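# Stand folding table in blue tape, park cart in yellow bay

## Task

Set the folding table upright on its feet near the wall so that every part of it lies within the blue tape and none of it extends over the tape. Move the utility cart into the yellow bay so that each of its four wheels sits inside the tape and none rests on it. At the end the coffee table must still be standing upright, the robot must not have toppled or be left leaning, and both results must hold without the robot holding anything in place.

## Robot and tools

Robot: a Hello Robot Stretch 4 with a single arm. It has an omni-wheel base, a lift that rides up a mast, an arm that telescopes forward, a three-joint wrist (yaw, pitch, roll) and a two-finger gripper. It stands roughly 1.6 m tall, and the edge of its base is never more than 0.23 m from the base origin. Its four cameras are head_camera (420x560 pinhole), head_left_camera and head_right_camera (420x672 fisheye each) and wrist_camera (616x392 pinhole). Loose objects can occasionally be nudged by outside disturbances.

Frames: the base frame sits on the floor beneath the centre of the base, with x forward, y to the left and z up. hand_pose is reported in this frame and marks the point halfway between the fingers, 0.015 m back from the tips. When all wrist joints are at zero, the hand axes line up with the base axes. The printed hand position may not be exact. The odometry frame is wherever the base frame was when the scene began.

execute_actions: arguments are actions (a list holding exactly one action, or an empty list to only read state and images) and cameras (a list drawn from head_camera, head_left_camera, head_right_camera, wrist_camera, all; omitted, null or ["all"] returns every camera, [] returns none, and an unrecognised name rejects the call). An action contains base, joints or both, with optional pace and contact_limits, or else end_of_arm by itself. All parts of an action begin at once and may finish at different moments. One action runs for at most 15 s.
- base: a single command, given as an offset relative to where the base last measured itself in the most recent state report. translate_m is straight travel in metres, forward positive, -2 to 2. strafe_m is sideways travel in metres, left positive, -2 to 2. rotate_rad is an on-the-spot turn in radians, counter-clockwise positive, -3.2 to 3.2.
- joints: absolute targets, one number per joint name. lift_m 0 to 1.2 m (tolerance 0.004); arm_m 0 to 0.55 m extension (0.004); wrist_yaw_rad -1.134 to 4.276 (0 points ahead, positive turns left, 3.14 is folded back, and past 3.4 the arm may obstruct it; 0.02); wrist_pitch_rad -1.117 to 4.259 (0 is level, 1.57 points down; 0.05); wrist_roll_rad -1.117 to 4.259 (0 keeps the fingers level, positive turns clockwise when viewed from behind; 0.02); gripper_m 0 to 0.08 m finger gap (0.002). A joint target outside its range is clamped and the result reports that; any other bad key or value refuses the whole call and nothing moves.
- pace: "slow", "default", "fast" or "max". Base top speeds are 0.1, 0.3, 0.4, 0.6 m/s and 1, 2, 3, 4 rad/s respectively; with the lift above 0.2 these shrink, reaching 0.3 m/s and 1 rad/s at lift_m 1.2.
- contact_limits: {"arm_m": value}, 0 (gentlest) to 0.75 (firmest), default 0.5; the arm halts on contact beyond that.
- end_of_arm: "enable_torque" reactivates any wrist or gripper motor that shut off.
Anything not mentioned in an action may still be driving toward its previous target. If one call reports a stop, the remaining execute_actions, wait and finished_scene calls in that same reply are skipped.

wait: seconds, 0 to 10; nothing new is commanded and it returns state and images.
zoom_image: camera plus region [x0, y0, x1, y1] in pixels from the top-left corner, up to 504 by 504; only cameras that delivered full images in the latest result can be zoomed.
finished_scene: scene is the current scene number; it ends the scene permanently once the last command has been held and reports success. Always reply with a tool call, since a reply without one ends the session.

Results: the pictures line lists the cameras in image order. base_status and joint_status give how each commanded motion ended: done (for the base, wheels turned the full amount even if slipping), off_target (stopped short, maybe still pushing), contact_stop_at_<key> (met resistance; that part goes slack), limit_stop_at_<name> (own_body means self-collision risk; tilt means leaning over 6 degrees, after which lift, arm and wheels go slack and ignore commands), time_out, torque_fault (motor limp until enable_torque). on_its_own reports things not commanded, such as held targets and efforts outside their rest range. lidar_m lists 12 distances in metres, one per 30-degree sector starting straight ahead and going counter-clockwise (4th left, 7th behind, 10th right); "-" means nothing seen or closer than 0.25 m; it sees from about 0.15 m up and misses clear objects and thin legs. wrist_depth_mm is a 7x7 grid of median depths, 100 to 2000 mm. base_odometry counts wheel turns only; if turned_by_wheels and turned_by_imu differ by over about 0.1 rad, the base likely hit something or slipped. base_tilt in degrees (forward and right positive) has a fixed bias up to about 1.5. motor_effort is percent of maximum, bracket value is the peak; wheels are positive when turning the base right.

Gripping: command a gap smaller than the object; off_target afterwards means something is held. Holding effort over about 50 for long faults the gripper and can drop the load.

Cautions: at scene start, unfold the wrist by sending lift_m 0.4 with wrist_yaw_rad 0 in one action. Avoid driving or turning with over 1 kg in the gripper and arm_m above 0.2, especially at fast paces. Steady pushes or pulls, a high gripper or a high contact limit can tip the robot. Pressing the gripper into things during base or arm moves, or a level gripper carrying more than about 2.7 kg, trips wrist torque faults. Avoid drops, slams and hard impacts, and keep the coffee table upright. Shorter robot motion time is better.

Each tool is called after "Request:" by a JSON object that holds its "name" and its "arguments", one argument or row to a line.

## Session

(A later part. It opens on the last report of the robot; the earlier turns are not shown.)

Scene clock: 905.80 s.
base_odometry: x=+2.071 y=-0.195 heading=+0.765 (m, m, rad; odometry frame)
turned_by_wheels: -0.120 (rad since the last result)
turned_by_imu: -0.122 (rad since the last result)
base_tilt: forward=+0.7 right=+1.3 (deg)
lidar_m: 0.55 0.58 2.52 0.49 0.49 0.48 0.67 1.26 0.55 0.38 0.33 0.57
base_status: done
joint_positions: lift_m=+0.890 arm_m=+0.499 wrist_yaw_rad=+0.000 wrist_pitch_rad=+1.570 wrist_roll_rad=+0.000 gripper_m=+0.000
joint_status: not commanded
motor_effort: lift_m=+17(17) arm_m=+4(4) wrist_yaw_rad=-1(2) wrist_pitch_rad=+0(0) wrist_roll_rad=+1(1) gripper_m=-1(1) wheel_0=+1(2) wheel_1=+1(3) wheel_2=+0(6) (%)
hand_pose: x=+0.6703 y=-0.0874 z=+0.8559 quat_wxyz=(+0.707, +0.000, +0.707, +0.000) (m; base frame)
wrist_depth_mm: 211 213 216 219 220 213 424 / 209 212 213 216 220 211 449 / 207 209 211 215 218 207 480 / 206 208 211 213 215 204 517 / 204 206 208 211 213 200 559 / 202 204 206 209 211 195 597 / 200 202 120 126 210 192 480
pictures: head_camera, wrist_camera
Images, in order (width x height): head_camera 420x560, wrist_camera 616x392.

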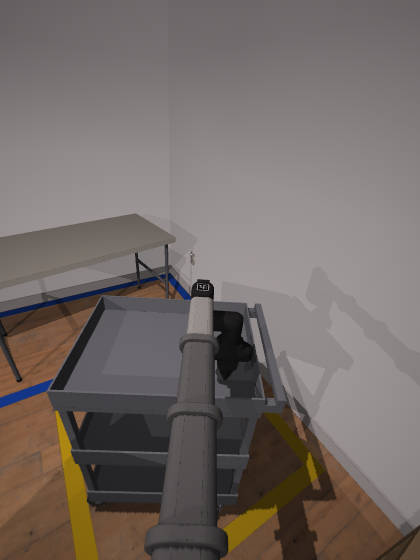

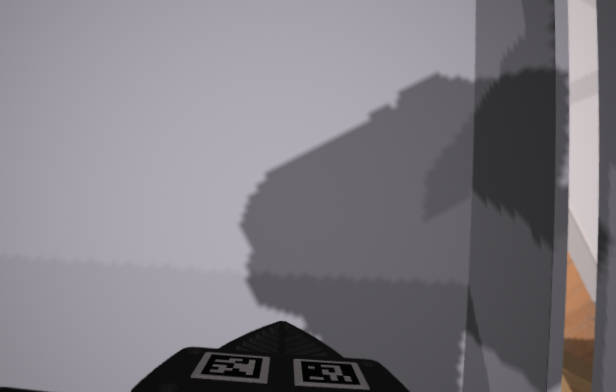

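Request:
{"name": "execute_actions", "arguments": {
  "actions": [
    {"base":{"rotate_rad":-0.12},"pace":"slow"}
  ]
}}

Scene clock: 922.03 s.
base_odometry: x=+2.071 y=-0.195 heading=+0.646 (m, m, rad; odometry frame)
turned_by_wheels: -0.120 (rad since the last result)
turned_by_imu: -0.122 (rad since the last result)
base_tilt: forward=+0.7 right=+1.3 (deg)
lidar_m: 0.55 0.57 1.58 0.55 0.48 0.50 0.63 1.24 0.64 0.40 0.35 0.61
base_status: done
joint_positions: lift_m=+0.890 arm_m=+0.499 wrist_yaw_rad=+0.000 wrist_pitch_rad=+1.570 wrist_roll_rad=+0.000 gripper_m=+0.000
joint_status: not commanded
motor_effort: lift_m=+17(17) arm_m=+4(4) wrist_yaw_rad=-2(2) wrist_pitch_rad=+0(0) wrist_roll_rad=+1(0) gripper_m=+0(1) wheel_0=+2(6) wheel_1=+0(2) wheel_2=+1(6) (%)
hand_pose: x=+0.6703 y=-0.0874 z=+0.8559 quat_wxyz=(+0.707, +0.000, +0.707, +0.000) (m; base frame)
wrist_depth_mm: 211 213 216 218 1060 150 683 / 209 211 214 216 1042 149 741 / 207 209 212 213 1060 147 842 / 205 208 210 211 1042 146 960 / 204 205 208 211 1025 145 1042 / 201 204 206 208 1008 143 1042 / 200 202 119 127 1008 142 878
pictures: head_camera, head_left_camera, head_right_camera, wrist_camera
Images, in order (width x height): head_camera 420x560, head_left_camera 420x672, head_right_camera 420x672, wrist_camera 616x392.

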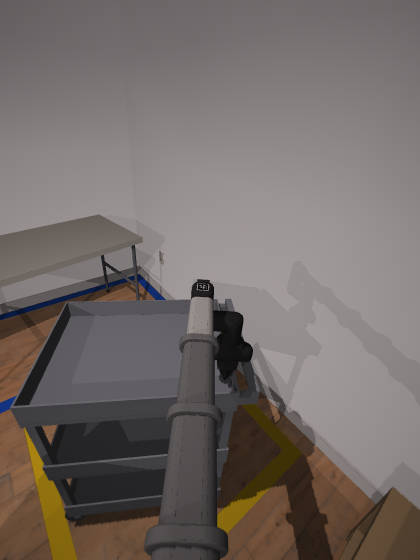

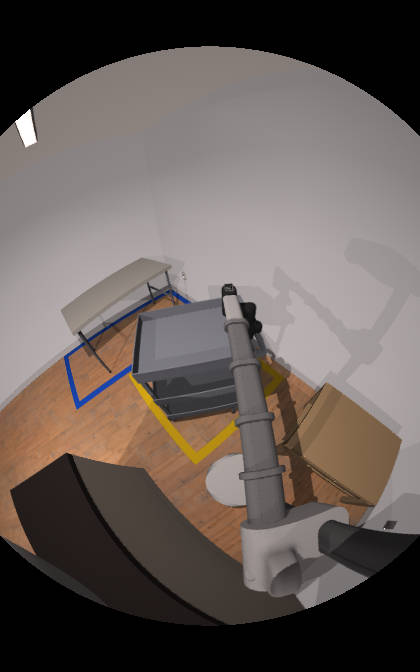

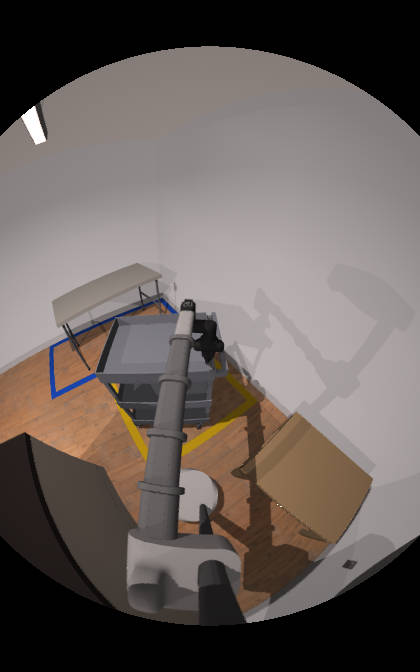

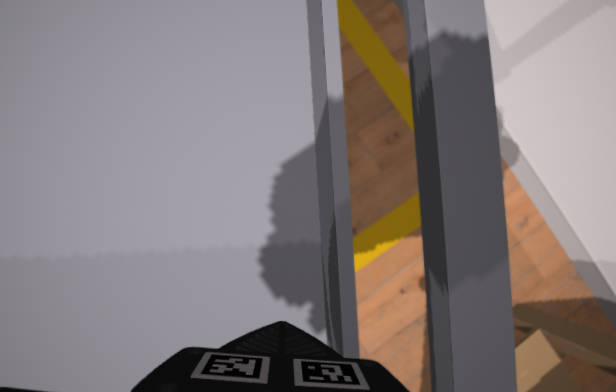

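Request:
{"name": "execute_actions", "arguments": {
  "actions": [
    {"base":{"rotate_rad":-0.11},"pace":"slow"}
  ]
}}

Request:
{"name": "execute_actions", "arguments": {
  "actions": [
    {"joints":{"lift_m":1.03},"base":{"rotate_rad":0.03}}
  ]
}}

Scene clock: 927.13 s.
base_odometry: x=+2.071 y=-0.195 heading=+0.536 (m, m, rad; odometry frame)
turned_by_wheels: -0.110 (rad since the last result)
turned_by_imu: -0.111 (rad since the last result)
base_tilt: forward=+0.7 right=+1.4 (deg)
lidar_m: 0.51 0.50 1.58 0.57 0.49 0.49 0.56 1.01 0.80 0.41 0.35 0.62
base_status: done
joint_positions: lift_m=+0.890 arm_m=+0.500 wrist_yaw_rad=+0.000 wrist_pitch_rad=+1.570 wrist_roll_rad=-0.001 gripper_m=+0.000
joint_status: not commanded
motor_effort: lift_m=+17(18) arm_m=+2(4) wrist_yaw_rad=-3(18) wrist_pitch_rad=-1(27) wrist_roll_rad=+2(5) gripper_m=-1(1) wheel_0=+1(30) wheel_1=+1(9) wheel_2=+2(23) (%)
hand_pose: x=+0.6709 y=-0.0874 z=+0.8559 quat_wxyz=(+0.708, +0.000, +0.707, +0.000) (m; base frame)
wrist_depth_mm: 211 213 216 219 220 171 176 / 209 211 213 217 218 170 723 / 208 209 213 216 218 180 778 / 205 208 210 212 215 193 831 / 203 206 208 211 213 208 164 / 202 204 206 208 212 213 168 / 200 202 119 127 210 211 -
pictures: head_camera, head_left_camera, head_right_camera, wrist_camera
Images, in order (width x height): head_camera 420x560, head_left_camera 420x672, head_right_camera 420x672, wrist_camera 616x392.

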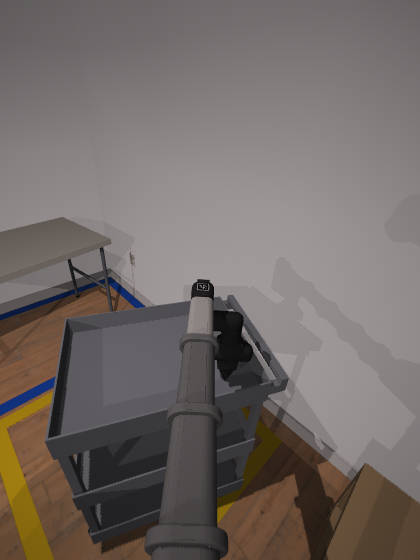

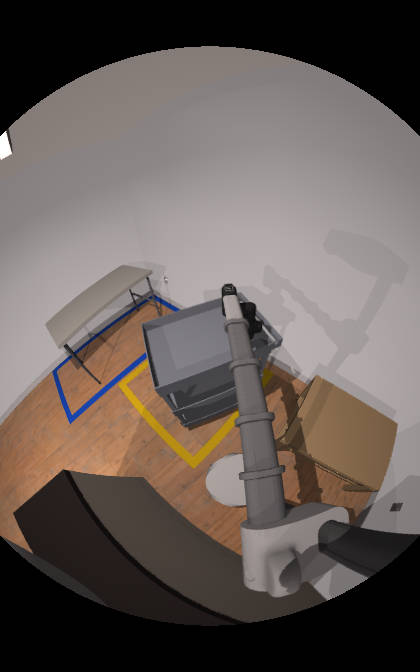

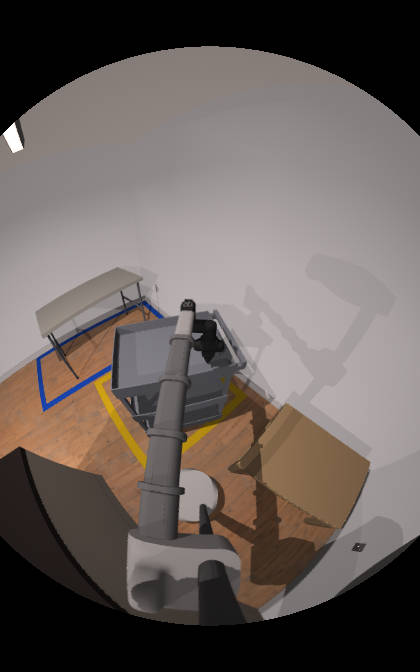

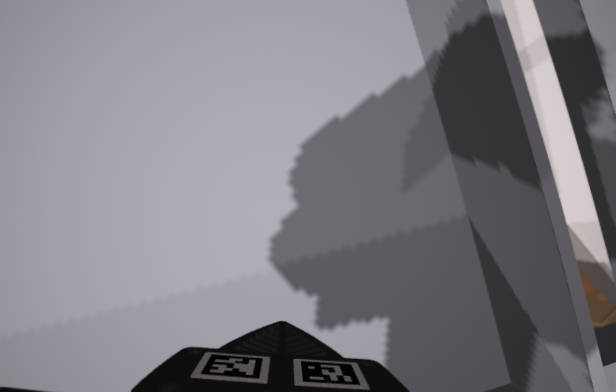

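Scene clock: 928.80 s.
base_odometry: x=+2.071 y=-0.195 heading=+0.566 (m, m, rad; odometry frame)
turned_by_wheels: +0.030 (rad since the last result)
turned_by_imu: +0.030 (rad since the last result)
base_tilt: forward=+0.7 right=+1.3 (deg)
lidar_m: 0.49 0.50 1.57 0.57 0.49 0.49 0.60 1.06 0.73 0.38 0.34 0.61
base_status: done
joint_positions: lift_m=+1.030 arm_m=+0.500 wrist_yaw_rad=+0.000 wrist_pitch_rad=+1.570 wrist_roll_rad=-0.001 gripper_m=+0.000
joint_status: all done
motor_effort: lift_m=+25(31) arm_m=+2(2) wrist_yaw_rad=-2(2) wrist_pitch_rad=+1(0) wrist_roll_rad=+3(2) gripper_m=-1(0) wheel_0=+2(5) wheel_1=+0(6) wheel_2=+0(2) (%)
hand_pose: x=+0.6708 y=-0.0874 z=+0.9952 quat_wxyz=(+0.707, +0.000, +0.707, +0.000) (m; base frame)
wrist_depth_mm: 349 353 359 364 366 320 640 / 347 351 355 359 364 300 707 / 345 349 353 357 362 304 768 / 342 343 349 353 357 314 831 / 340 342 345 351 355 338 291 / 336 340 342 347 351 334 293 / 332 336 120 127 320 319 723
pictures: head_camera, head_left_camera, head_right_camera, wrist_camera
Images, in order (width x height): head_camera 420x560, head_left_camera 420x672, head_right_camera 420x672, wrist_camera 616x392.

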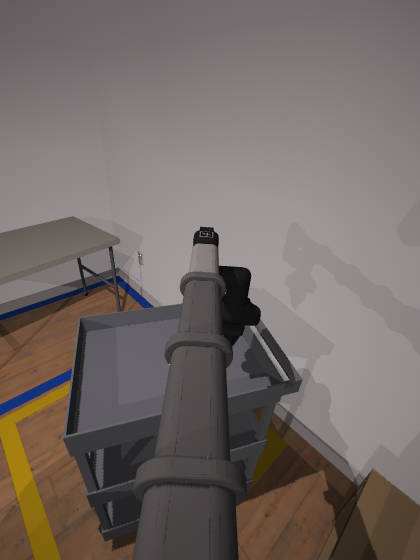

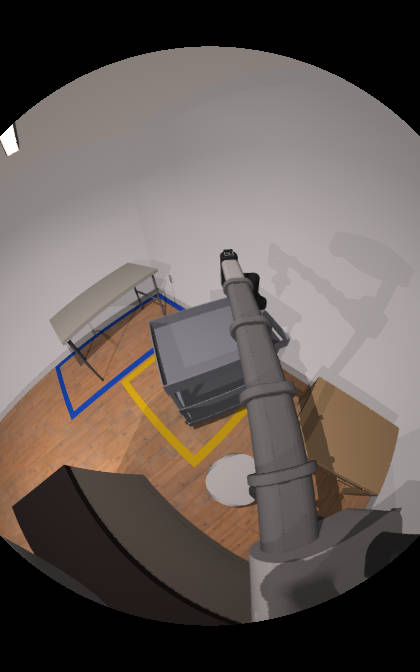

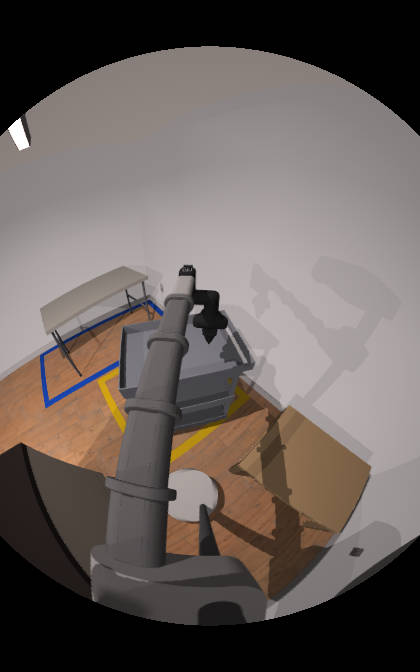

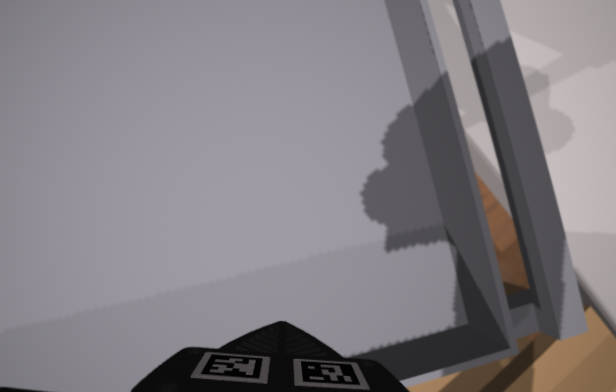

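Request:
{"name": "execute_actions", "arguments": {
  "actions": [
    {"joints":{"arm_m":0.1},"base":{"rotate_rad":0.2}}
  ]
}}

Scene clock: 935.83 s.
base_odometry: x=+2.071 y=-0.195 heading=+0.766 (m, m, rad; odometry frame)
turned_by_wheels: +0.200 (rad since the last result)
turned_by_imu: +0.202 (rad since the last result)
base_tilt: forward=+0.7 right=+1.3 (deg)
lidar_m: 0.49 0.51 2.53 0.52 0.50 0.53 0.72 1.26 0.53 0.38 0.35 0.55
base_status: done
joint_positions: lift_m=+1.030 arm_m=+0.101 wrist_yaw_rad=+0.000 wrist_pitch_rad=+1.570 wrist_roll_rad=+0.000 gripper_m=+0.000
joint_status: all done
motor_effort: lift_m=+25(26) arm_m=-4(7) wrist_yaw_rad=-1(2) wrist_pitch_rad=-1(0) wrist_roll_rad=+2(2) gripper_m=+0(1) wheel_0=-2(7) wheel_1=+0(4) wheel_2=+0(11) (%)
hand_pose: x=+0.2717 y=-0.0874 z=+0.9952 quat_wxyz=(+0.707, +0.000, +0.707, +0.000) (m; base frame)
wrist_depth_mm: 433 683 699 707 715 707 976 / 1160 683 691 699 707 1182 1078 / 1138 1138 1008 1025 1182 1229 1205 / 1138 1160 1182 1160 1205 1205 1138 / 1118 1138 1160 1160 1182 1025 723 / 1118 1138 946 946 1008 715 723 / 1042 1098 119 127 1138 707 707
pictures: head_camera, head_left_camera, head_right_camera, wrist_camera
Images, in order (width x height): head_camera 420x560, head_left_camera 420x672, head_right_camera 420x672, wrist_camera 616x392.

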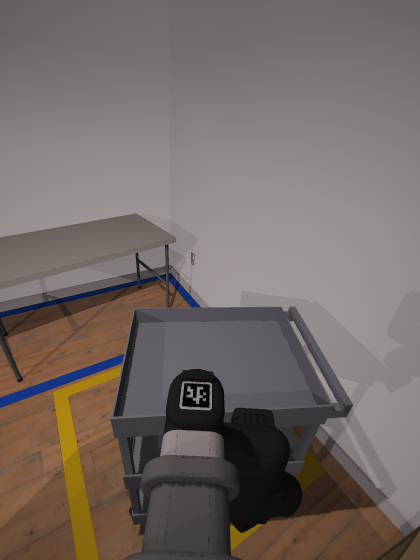

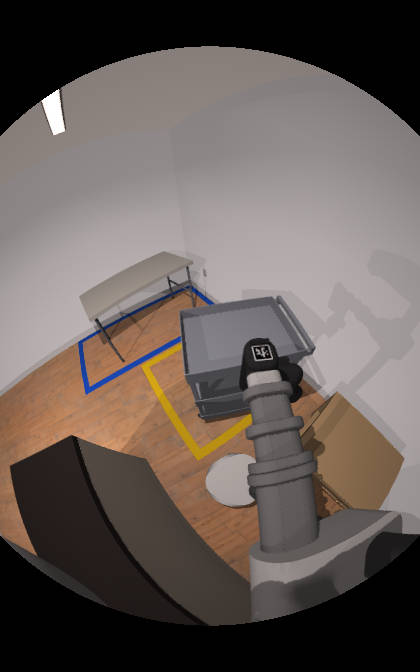

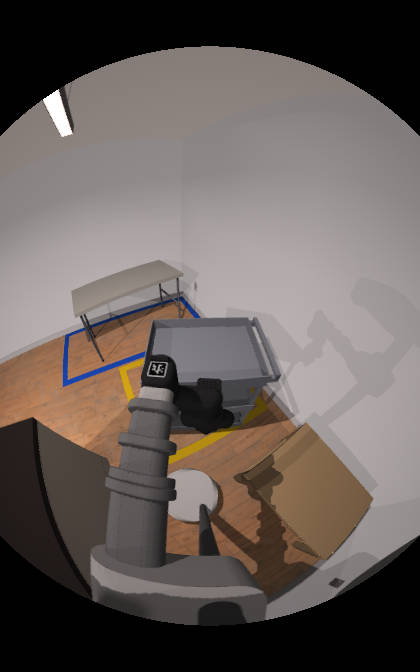

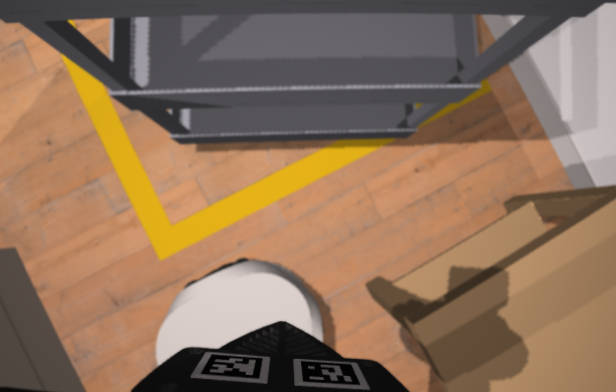

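Request:
{"name": "execute_actions", "arguments": {
  "actions": [
    {"joints":{"arm_m":0.0}}
  ],
  "cameras": []
}}

Request:
{"name": "execute_actions", "arguments": {
  "actions": [
    {"joints":{"lift_m":0.55,"wrist_pitch_rad":1.15}}
  ],
  "cameras": ["wrist_camera","head_camera"]
}}

Scene clock: 941.13 s.
base_odometry: x=+2.071 y=-0.195 heading=+0.766 (m, m, rad; odometry frame)
turned_by_wheels: +0.000 (rad since the last result)
turned_by_imu: -0.001 (rad since the last result)
base_tilt: forward=+0.7 right=+1.4 (deg)
lidar_m: 0.48 0.49 2.51 0.51 0.48 0.53 0.71 1.25 0.53 0.37 0.35 0.55
base_status: not commanded
joint_positions: lift_m=+1.030 arm_m=+0.001 wrist_yaw_rad=+0.000 wrist_pitch_rad=+1.570 wrist_roll_rad=+0.000 gripper_m=+0.000
joint_status: all done
motor_effort: lift_m=+26(25) arm_m=-4(8) wrist_yaw_rad=-1(1) wrist_pitch_rad=-1(2) wrist_roll_rad=+1(1) gripper_m=+0(0) wheel_0=-2(2) wheel_1=+0(0) wheel_2=+0(0) (%)
hand_pose: x=+0.1721 y=-0.0874 z=+0.9952 quat_wxyz=(+0.707, +0.000, +0.707, +0.000) (m; base frame)
wrist_depth_mm: 1160 691 699 707 715 1182 1078 / 1138 1160 1008 1025 1042 1229 1138 / 1138 1138 1160 1182 1205 1205 1205 / 1160 1160 1160 1160 1182 1042 741 / 1118 1138 931 1160 1025 723 723 / 1060 1118 917 931 1160 715 715 / 960 1098 119 127 1138 707 723
pictures: none
No camera images: the call's "cameras" was empty. Leave "cameras" out to get every camera's image.

Scene clock: 944.00 s.
base_odometry: x=+2.071 y=-0.195 heading=+0.766 (m, m, rad; odometry frame)
turned_by_wheels: +0.000 (rad since the last result)
turned_by_imu: +0.000 (rad since the last result)
base_tilt: forward=+0.7 right=+1.3 (deg)
lidar_m: 0.48 0.51 2.53 0.50 0.48 0.50 0.67 1.26 0.54 0.37 0.34 0.55
base_status: not commanded
joint_positions: lift_m=+0.550 arm_m=+0.001 wrist_yaw_rad=+0.000 wrist_pitch_rad=+1.152 wrist_roll_rad=+0.000 gripper_m=+0.000
joint_status: all done
motor_effort: lift_m=+18(24) arm_m=-4(4) wrist_yaw_rad=-1(1) wrist_pitch_rad=-5(9) wrist_roll_rad=+2(1) gripper_m=-1(1) wheel_0=-2(2) wheel_1=+0(0) wheel_2=+0(0) (%)
hand_pose: x=+0.2585 y=-0.0874 z=+0.5343 quat_wxyz=(+0.839, +0.000, +0.545, +0.000) (m; base frame)
wrist_depth_mm: 320 327 332 342 345 351 357 / 647 699 723 741 750 960 878 / 788 634 654 676 691 683 917 / 750 597 621 640 661 820 831 / 699 707 715 741 759 768 788 / 654 668 676 683 699 715 732 / 621 634 120 126 661 676 683
pictures: head_camera, wrist_camera
Images, in order (width x height): head_camera 420x560, wrist_camera 616x392.

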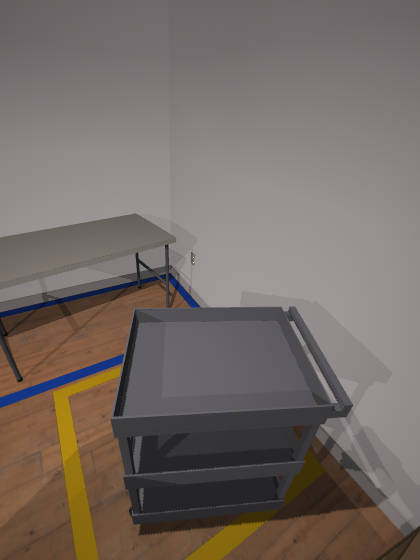

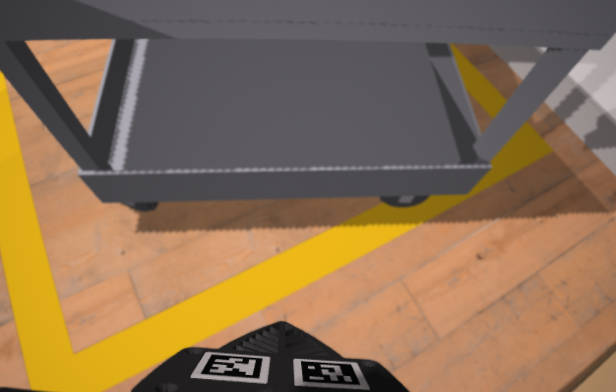

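Request:
{"name": "execute_actions", "arguments": {
  "actions": [
    {"base":{"strafe_m":-0.09},"joints":{"lift_m":0.86,"wrist_pitch_rad":1.57},"pace":"slow"}
  ],
  "cameras": []
}}

Request:
{"name": "execute_actions", "arguments": {
  "actions": [
    {"joints":{"arm_m":0.15},"pace":"slow","contact_limits":{"arm_m":0.1}}
  ],
  "cameras": ["wrist_camera","head_camera"]
}}

Scene clock: 957.17 s.
base_odometry: x=+2.133 y=-0.260 heading=+0.766 (m, m, rad; odometry frame)
turned_by_wheels: +0.000 (rad since the last result)
turned_by_imu: -0.001 (rad since the last result)
base_tilt: forward=+0.7 right=+1.3 (deg)
lidar_m: 0.49 0.51 1.66 0.57 0.55 0.59 0.83 1.21 0.44 0.30 0.26 0.57
base_status: done
joint_positions: lift_m=+0.860 arm_m=+0.001 wrist_yaw_rad=+0.000 wrist_pitch_rad=+1.570 wrist_roll_rad=+0.000 gripper_m=+0.000
joint_status: all done
motor_effort: lift_m=+26(25) arm_m=-4(4) wrist_yaw_rad=-1(1) wrist_pitch_rad=+0(3) wrist_roll_rad=+1(1) gripper_m=+0(1) wheel_0=+2(7) wheel_1=-1(8) wheel_2=+0(1) (%)
hand_pose: x=+0.1722 y=-0.0874 z=+0.8252 quat_wxyz=(+0.707, +0.000, +0.707, +0.000) (m; base frame)
wrist_depth_mm: 991 842 854 866 878 1042 960 / 976 991 1008 1025 1008 1060 1060 / 976 976 976 1025 1025 1025 1008 / 960 976 976 1008 1008 866 559 / 946 960 750 991 842 544 549 / 931 946 750 759 991 535 544 / 946 946 120 127 1008 535 535
pictures: none
No camera images: the call's "cameras" was empty. Leave "cameras" out to get every camera's image.

Scene clock: 959.93 s.
base_odometry: x=+2.133 y=-0.260 heading=+0.766 (m, m, rad; odometry frame)
turned_by_wheels: +0.000 (rad since the last result)
turned_by_imu: +0.000 (rad since the last result)
base_tilt: forward=+0.7 right=+1.3 (deg)
lidar_m: 0.50 0.50 1.66 0.60 0.55 0.58 0.82 1.20 0.41 0.29 0.26 0.56
base_status: not commanded
joint_positions: lift_m=+0.860 arm_m=+0.149 wrist_yaw_rad=+0.000 wrist_pitch_rad=+1.570 wrist_roll_rad=+0.000 gripper_m=+0.000
joint_status: all done
motor_effort: lift_m=+26(26) arm_m=+5(6) wrist_yaw_rad=+0(1) wrist_pitch_rad=+1(0) wrist_roll_rad=+0(2) gripper_m=+0(1) wheel_0=+2(2) wheel_1=-1(1) wheel_2=+0(0) (%)
contact_limits: arm_m 0.1
hand_pose: x=+0.3203 y=-0.0874 z=+0.8252 quat_wxyz=(+0.707, +0.000, +0.707, +0.000) (m; base frame)
wrist_depth_mm: 504 512 517 525 530 449 891 / 496 504 512 521 525 1042 946 / 960 831 842 854 1025 1042 1025 / 960 960 991 991 1008 1025 1025 / 960 960 976 991 991 866 866 / 931 946 759 976 842 842 539 / 931 946 119 127 569 535 539
pictures: head_camera, wrist_camera
Images, in order (width x height): head_camera 420x560, wrist_camera 616x392.

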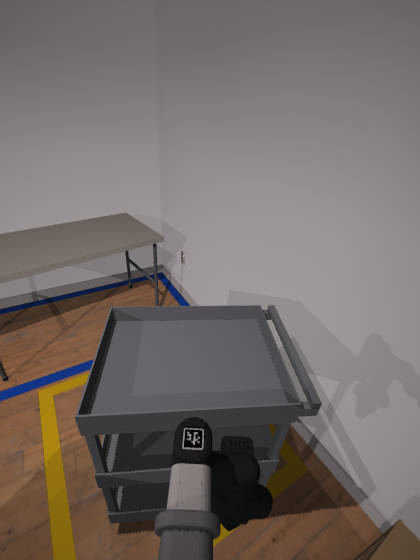

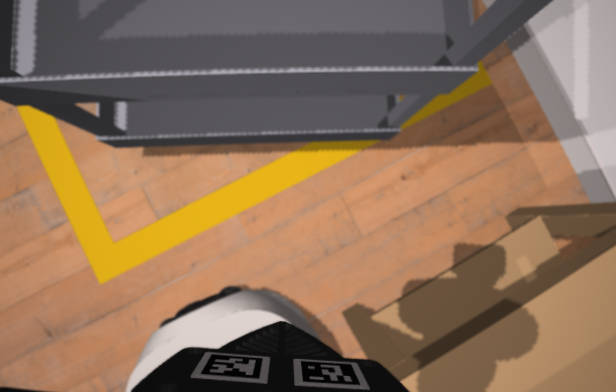

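Request:
{"name": "execute_actions", "arguments": {
  "actions": [
    {"joints":{"arm_m":0.3},"pace":"slow","contact_limits":{"arm_m":0.3}}
  ],
  "cameras": ["wrist_camera","head_camera"]
}}

Scene clock: 966.87 s.
base_odometry: x=+2.133 y=-0.260 heading=+0.766 (m, m, rad; odometry frame)
turned_by_wheels: +0.000 (rad since the last result)
turned_by_imu: -0.001 (rad since the last result)
base_tilt: forward=+0.7 right=+1.4 (deg)
lidar_m: 0.51 0.51 1.64 0.60 0.55 0.58 0.81 1.20 0.43 0.30 0.28 0.56
base_status: not commanded
joint_positions: lift_m=+0.860 arm_m=+0.299 wrist_yaw_rad=+0.000 wrist_pitch_rad=+1.570 wrist_roll_rad=+0.000 gripper_m=+0.000
joint_status: all done
motor_effort: lift_m=+26(26) arm_m=+5(5) wrist_yaw_rad=-2(1) wrist_pitch_rad=+0(2) wrist_roll_rad=+1(2) gripper_m=-1(1) wheel_0=+2(2) wheel_1=-1(1) wheel_2=+0(0) (%)
contact_limits: arm_m 0.3
hand_pose: x=+0.4703 y=-0.0874 z=+0.8252 quat_wxyz=(+0.707, +0.000, +0.707, +0.000) (m; base frame)
wrist_depth_mm: 180 183 185 187 189 192 195 / 179 181 183 185 188 190 191 / 118 125 133 118 123 129 166 / 421 473 504 508 517 1025 1008 / 946 960 976 1008 1008 1008 1025 / 931 960 960 976 991 1008 866 / 931 946 120 126 904 831 585
pictures: head_camera, wrist_camera
Images, in order (width x height): head_camera 420x560, wrist_camera 616x392.

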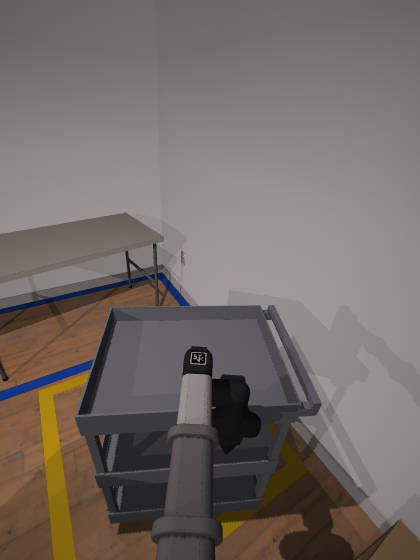

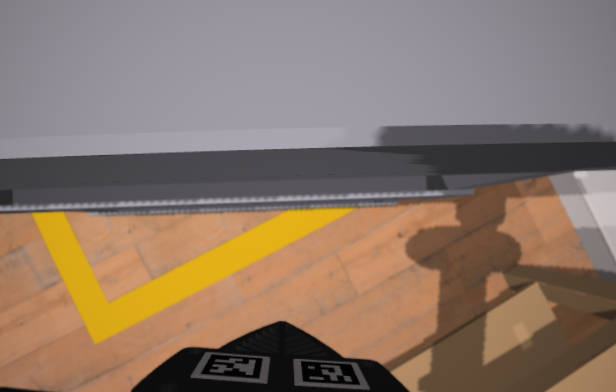

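Request:
{"name": "execute_actions", "arguments": {
  "actions": [
    {"joints":{"arm_m":0.385},"pace":"slow"}
  ],
  "cameras": ["wrist_camera"]
}}

Request:
{"name": "execute_actions", "arguments": {
  "actions": [
    {"joints":{"arm_m":0.0}}
  ],
  "cameras": []
}}

Request:
{"name": "execute_actions", "arguments": {
  "actions": [
    {"joints":{"lift_m":0.5,"wrist_pitch_rad":1.05}}
  ],
  "cameras": ["wrist_camera","head_camera"]
}}

Scene clock: 974.20 s.
base_odometry: x=+2.133 y=-0.260 heading=+0.766 (m, m, rad; odometry frame)
turned_by_wheels: +0.000 (rad since the last result)
turned_by_imu: -0.001 (rad since the last result)
base_tilt: forward=+0.7 right=+1.3 (deg)
lidar_m: 0.50 0.53 1.65 0.59 0.56 0.59 0.80 1.20 0.45 0.29 0.27 0.58
base_status: not commanded
joint_positions: lift_m=+0.860 arm_m=+0.384 wrist_yaw_rad=-0.003 wrist_pitch_rad=+1.578 wrist_roll_rad=-0.001 gripper_m=+0.000
joint_status: all done
on_its_own: wrist_pitch_rad is at rest, and its effort (-24) is outside its rest range (-23 to +23)
motor_effort: lift_m=+25(26) arm_m=+7(9) wrist_yaw_rad=+7(9) wrist_pitch_rad=-24(29) wrist_roll_rad=+3(2) gripper_m=+0(1) wheel_0=+2(2) wheel_1=+0(1) wheel_2=-4(5) (%)
hand_pose: x=+0.5529 y=-0.0874 z=+0.8253 quat_wxyz=(+0.705, +0.001, +0.710, -0.001) (m; base frame)
wrist_depth_mm: 179 181 183 186 189 190 192 / 178 179 181 184 186 189 191 / 177 178 180 182 185 188 189 / 175 177 179 181 183 186 188 / 174 176 178 180 182 184 186 / 145 139 132 125 118 123 732 / 517 107 107 109 991 842 854
pictures: wrist_camera
Images, in order (width x height): wrist_camera 616x392.

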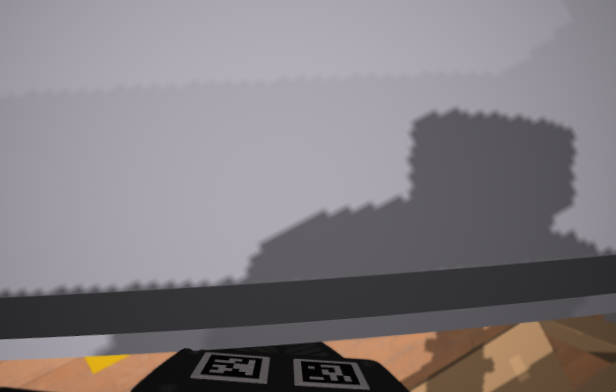

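Scene clock: 976.43 s.
base_odometry: x=+2.133 y=-0.260 heading=+0.766 (m, m, rad; odometry frame)
turned_by_wheels: +0.000 (rad since the last result)
turned_by_imu: +0.000 (rad since the last result)
base_tilt: forward=+0.7 right=+1.3 (deg)
lidar_m: 0.53 0.53 1.65 0.61 0.55 0.59 0.81 1.20 0.42 0.31 0.27 0.59
base_status: not commanded
joint_positions: lift_m=+0.860 arm_m=+0.001 wrist_yaw_rad=+0.000 wrist_pitch_rad=+1.570 wrist_roll_rad=+0.000 gripper_m=+0.000
joint_status: all done
motor_effort: lift_m=+25(25) arm_m=-4(3) wrist_yaw_rad=+0(8) wrist_pitch_rad=+0(22) wrist_roll_rad=+1(3) gripper_m=-1(0) wheel_0=+1(2) wheel_1=+0(0) wheel_2=-1(5) (%)
hand_pose: x=+0.1721 y=-0.0874 z=+0.8253 quat_wxyz=(+0.707, +0.000, +0.707, +0.000) (m; base frame)
wrist_depth_mm: 976 842 854 854 878 1060 960 / 976 991 1008 1008 1042 1042 1042 / 976 976 991 991 1042 1042 1008 / 960 960 976 991 1025 866 554 / 960 976 768 991 842 539 549 / 931 946 750 768 991 535 544 / 946 946 120 127 991 530 535
pictures: none
No camera images: the call's "cameras" was empty. Leave "cameras" out to get every camera's image.

Scene clock: 978.90 s.
base_odometry: x=+2.133 y=-0.260 heading=+0.766 (m, m, rad; odometry frame)
turned_by_wheels: +0.000 (rad since the last result)
turned_by_imu: +0.000 (rad since the last result)
base_tilt: forward=+0.7 right=+1.4 (deg)
lidar_m: 0.53 0.53 1.67 0.58 0.55 0.60 0.79 1.21 0.42 0.29 0.27 0.60
base_status: not commanded
joint_positions: lift_m=+0.500 arm_m=+0.001 wrist_yaw_rad=+0.000 wrist_pitch_rad=+1.052 wrist_roll_rad=+0.000 gripper_m=+0.000
joint_status: all done
motor_effort: lift_m=+18(24) arm_m=-4(4) wrist_yaw_rad=+0(0) wrist_pitch_rad=-7(9) wrist_roll_rad=+1(2) gripper_m=+0(1) wheel_0=+1(1) wheel_1=+0(0) wheel_2=-1(1) (%)
hand_pose: x=+0.2774 y=-0.0874 z=+0.4939 quat_wxyz=(+0.865, +0.000, +0.502, +0.000) (m; base frame)
wrist_depth_mm: 866 768 778 820 788 392 788 / 707 715 723 759 788 917 820 / 609 640 654 661 668 917 866 / 554 574 569 597 615 820 854 / 668 691 707 723 732 750 768 / 627 640 654 661 676 691 699 / 580 591 119 127 634 634 647
pictures: head_camera, wrist_camera
Images, in order (width x height): head_camera 420x560, wrist_camera 616x392.

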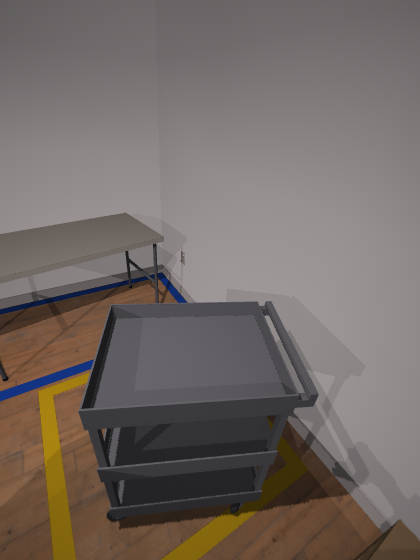

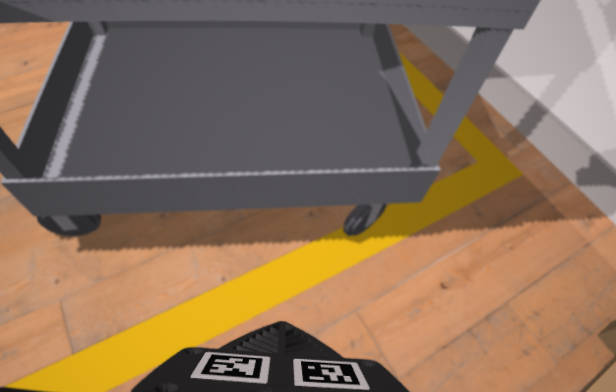

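Request:
{"name": "execute_actions", "arguments": {
  "actions": [
    {"joints":{"lift_m":0.33,"wrist_pitch_rad":0}}
  ],
  "cameras": ["wrist_camera","head_camera"]
}}

Scene clock: 986.37 s.
base_odometry: x=+2.133 y=-0.260 heading=+0.766 (m, m, rad; odometry frame)
turned_by_wheels: +0.000 (rad since the last result)
turned_by_imu: -0.001 (rad since the last result)
base_tilt: forward=+0.7 right=+1.3 (deg)
lidar_m: 0.52 0.53 1.66 0.60 0.55 0.58 0.82 1.21 0.43 0.29 0.27 0.58
base_status: not commanded
joint_positions: lift_m=+0.330 arm_m=+0.001 wrist_yaw_rad=+0.000 wrist_pitch_rad=+0.003 wrist_roll_rad=+0.000 gripper_m=+0.000
joint_status: all done
motor_effort: lift_m=+18(15) arm_m=-4(4) wrist_yaw_rad=+0(1) wrist_pitch_rad=-14(17) wrist_roll_rad=+1(2) gripper_m=-1(1) wheel_0=+1(1) wheel_1=+0(0) wheel_2=-2(1) (%)
hand_pose: x=+0.3846 y=-0.0874 z=+0.5078 quat_wxyz=(+1.000, +0.000, +0.002, +0.000) (m; base frame)
wrist_depth_mm: 473 452 445 427 415 394 778 / 1336 661 640 615 597 866 778 / 1921 - - 1576 1118 842 778 / 1921 - - 1537 1098 842 768 / 300 312 325 342 357 377 759 / 298 307 322 336 347 366 750 / 1255 1366 120 126 1008 585 732
pictures: head_camera, wrist_camera
Images, in order (width x height): head_camera 420x560, wrist_camera 616x392.

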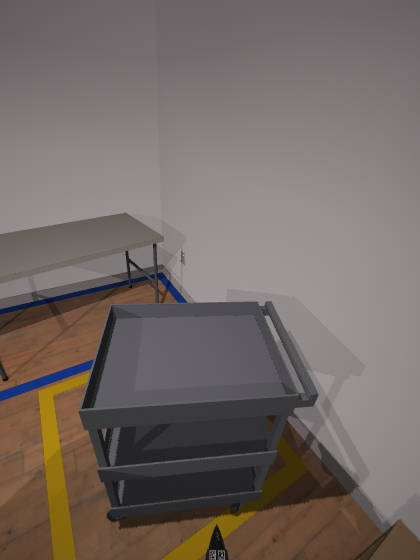

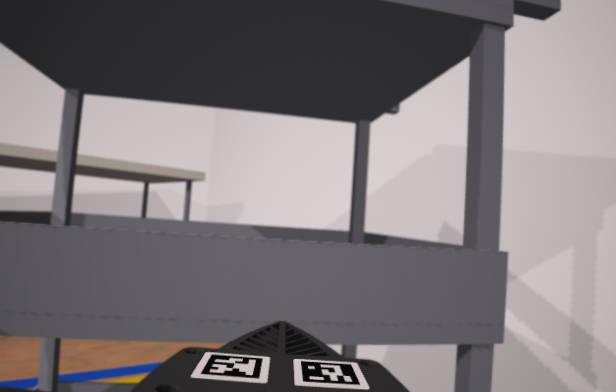

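Request:
{"name": "execute_actions", "arguments": {
  "actions": [
    {"joints":{"lift_m":0.30,"arm_m":0.15},"pace":"slow"}
  ],
  "cameras": ["wrist_camera"]
}}

Request:
{"name": "execute_actions", "arguments": {
  "actions": [
    {"joints":{"arm_m":0.26},"pace":"slow"}
  ],
  "cameras": ["wrist_camera","head_camera"]
}}

Scene clock: 994.50 s.
base_odometry: x=+2.133 y=-0.260 heading=+0.766 (m, m, rad; odometry frame)
turned_by_wheels: +0.000 (rad since the last result)
turned_by_imu: -0.001 (rad since the last result)
base_tilt: forward=+0.7 right=+1.3 (deg)
lidar_m: 0.52 0.53 1.66 0.61 0.56 0.58 0.83 1.21 0.43 0.31 0.26 0.57
base_status: not commanded
joint_positions: lift_m=+0.300 arm_m=+0.149 wrist_yaw_rad=+0.000 wrist_pitch_rad=+0.003 wrist_roll_rad=+0.000 gripper_m=+0.000
joint_status: all done
motor_effort: lift_m=+17(20) arm_m=+5(5) wrist_yaw_rad=-1(0) wrist_pitch_rad=-10(11) wrist_roll_rad=+1(2) gripper_m=+0(1) wheel_0=+1(1) wheel_1=+0(0) wheel_2=-1(1) (%)
hand_pose: x=+0.5328 y=-0.0874 z=+0.4779 quat_wxyz=(+1.000, +0.000, +0.002, +0.000) (m; base frame)
wrist_depth_mm: 539 521 504 492 477 820 715 / 1921 - - 1308 691 842 723 / 1618 - - 1397 991 831 715 / 169 176 185 191 654 798 699 / 167 174 181 188 196 206 213 / 166 173 179 187 195 204 211 / 166 171 120 126 195 203 211
pictures: wrist_camera
Images, in order (width x height): wrist_camera 616x392.

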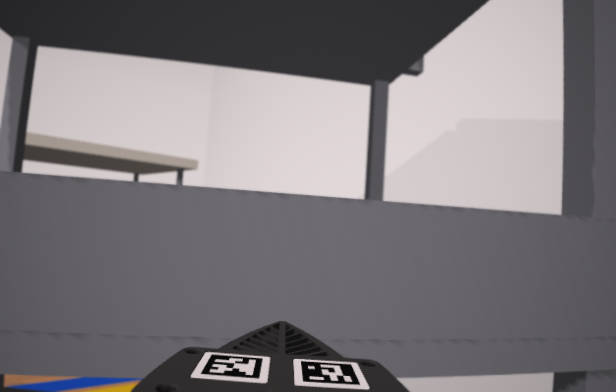

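Scene clock: 996.90 s.
base_odometry: x=+2.133 y=-0.260 heading=+0.765 (m, m, rad; odometry frame)
turned_by_wheels: -0.001 (rad since the last result)
turned_by_imu: -0.001 (rad since the last result)
base_tilt: forward=+0.6 right=+1.3 (deg)
lidar_m: 0.59 0.61 1.65 0.59 0.55 0.59 0.83 1.20 0.45 0.29 0.25 0.67
base_status: not commanded
joint_positions: lift_m=+0.300 arm_m=+0.259 wrist_yaw_rad=-0.007 wrist_pitch_rad=+0.002 wrist_roll_rad=+0.000 gripper_m=+0.000
joint_status: all done
on_its_own: wrist_yaw_rad is at rest, and its effort (+19) is outside its rest range (-13 to +13)
motor_effort: lift_m=+17(17) arm_m=+6(10) wrist_yaw_rad=+19(33) wrist_pitch_rad=-8(9) wrist_roll_rad=+1(1) gripper_m=+0(1) wheel_0=-2(2) wheel_1=-1(1) wheel_2=-7(7) (%)
hand_pose: x=+0.6419 y=-0.0889 z=+0.4781 quat_wxyz=(+1.000, +0.000, +0.001, -0.004) (m; base frame)
wrist_depth_mm: 544 521 508 492 477 759 661 / 1808 1983 1983 1229 904 768 661 / 1661 1983 1921 1281 891 768 654 / 146 154 161 172 634 715 634 / 145 152 160 167 178 188 197 / 144 151 158 167 177 187 195 / 143 150 120 126 176 186 195
pictures: head_camera, wrist_camera
Images, in order (width x height): head_camera 420x560, wrist_camera 616x392.

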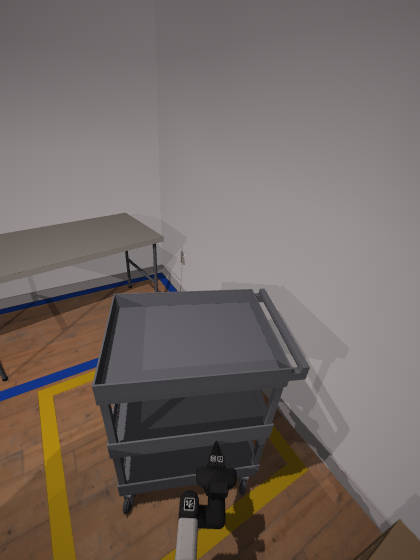

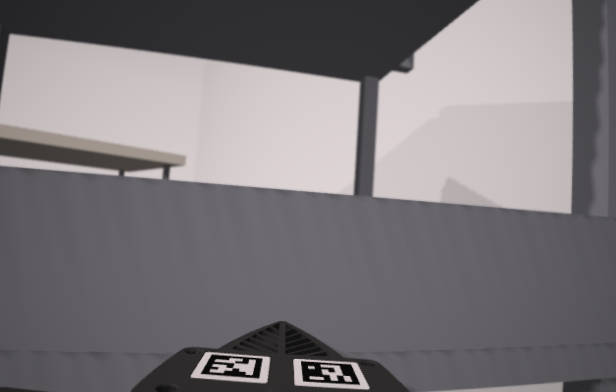

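Moved about 0.08 m. Retracting to inspect the wheels.

Request:
{"name": "execute_actions", "arguments": {
  "actions": [
    {"joints":{"arm_m":0.0,"lift_m":0.4,"wrist_pitch_rad":0.8}}
  ],
  "cameras": ["wrist_camera","head_camera","head_left_camera"]
}}

Scene clock: 1004.63 s.
base_odometry: x=+2.133 y=-0.260 heading=+0.766 (m, m, rad; odometry frame)
turned_by_wheels: +0.001 (rad since the last result)
turned_by_imu: +0.000 (rad since the last result)
base_tilt: forward=+0.7 right=+1.3 (deg)
lidar_m: 0.60 0.62 1.64 0.59 0.55 0.56 0.80 1.19 0.42 0.30 0.27 0.67
base_status: not commanded
joint_positions: lift_m=+0.400 arm_m=+0.001 wrist_yaw_rad=+0.000 wrist_pitch_rad=+0.802 wrist_roll_rad=+0.000 gripper_m=+0.000
joint_status: all done
motor_effort: lift_m=+26(24) arm_m=-4(5) wrist_yaw_rad=-1(20) wrist_pitch_rad=-10(9) wrist_roll_rad=+2(1) gripper_m=-1(1) wheel_0=-1(2) wheel_1=+0(1) wheel_2=+0(7) (%)
hand_pose: x=+0.3199 y=-0.0874 z=+0.4250 quat_wxyz=(+0.921, +0.000, +0.390, +0.000) (m; base frame)
wrist_depth_mm: 1397 1464 1537 1464 1025 621 741 / 1118 831 866 904 1098 866 778 / 654 707 723 759 732 946 798 / 508 535 559 574 597 904 820 / 569 683 707 732 741 778 798 / 591 621 640 654 661 683 691 / 549 564 120 126 597 603 609
pictures: head_camera, head_left_camera, wrist_camera
Images, in order (width x height): head_camera 420x560, head_left_camera 420x672, wrist_camera 616x392.

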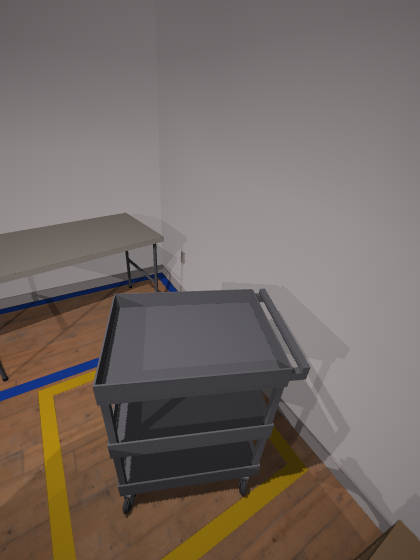

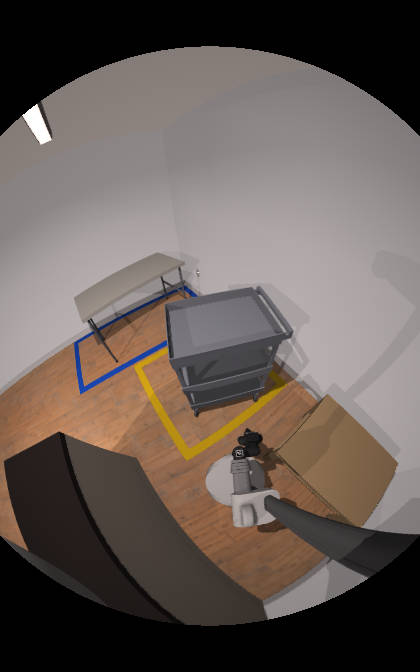

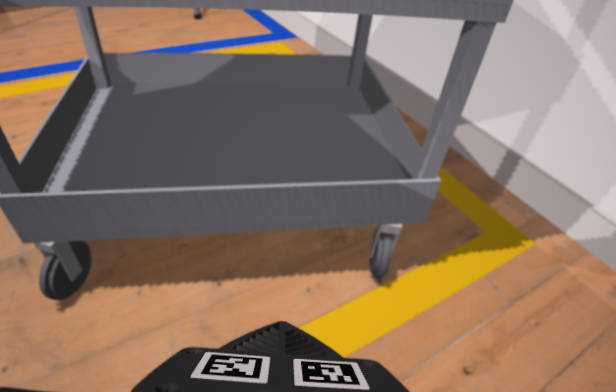

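Request:
{"name": "finished_scene", "arguments": {
  "scene": 1
}}

The scene is finished: the task was done.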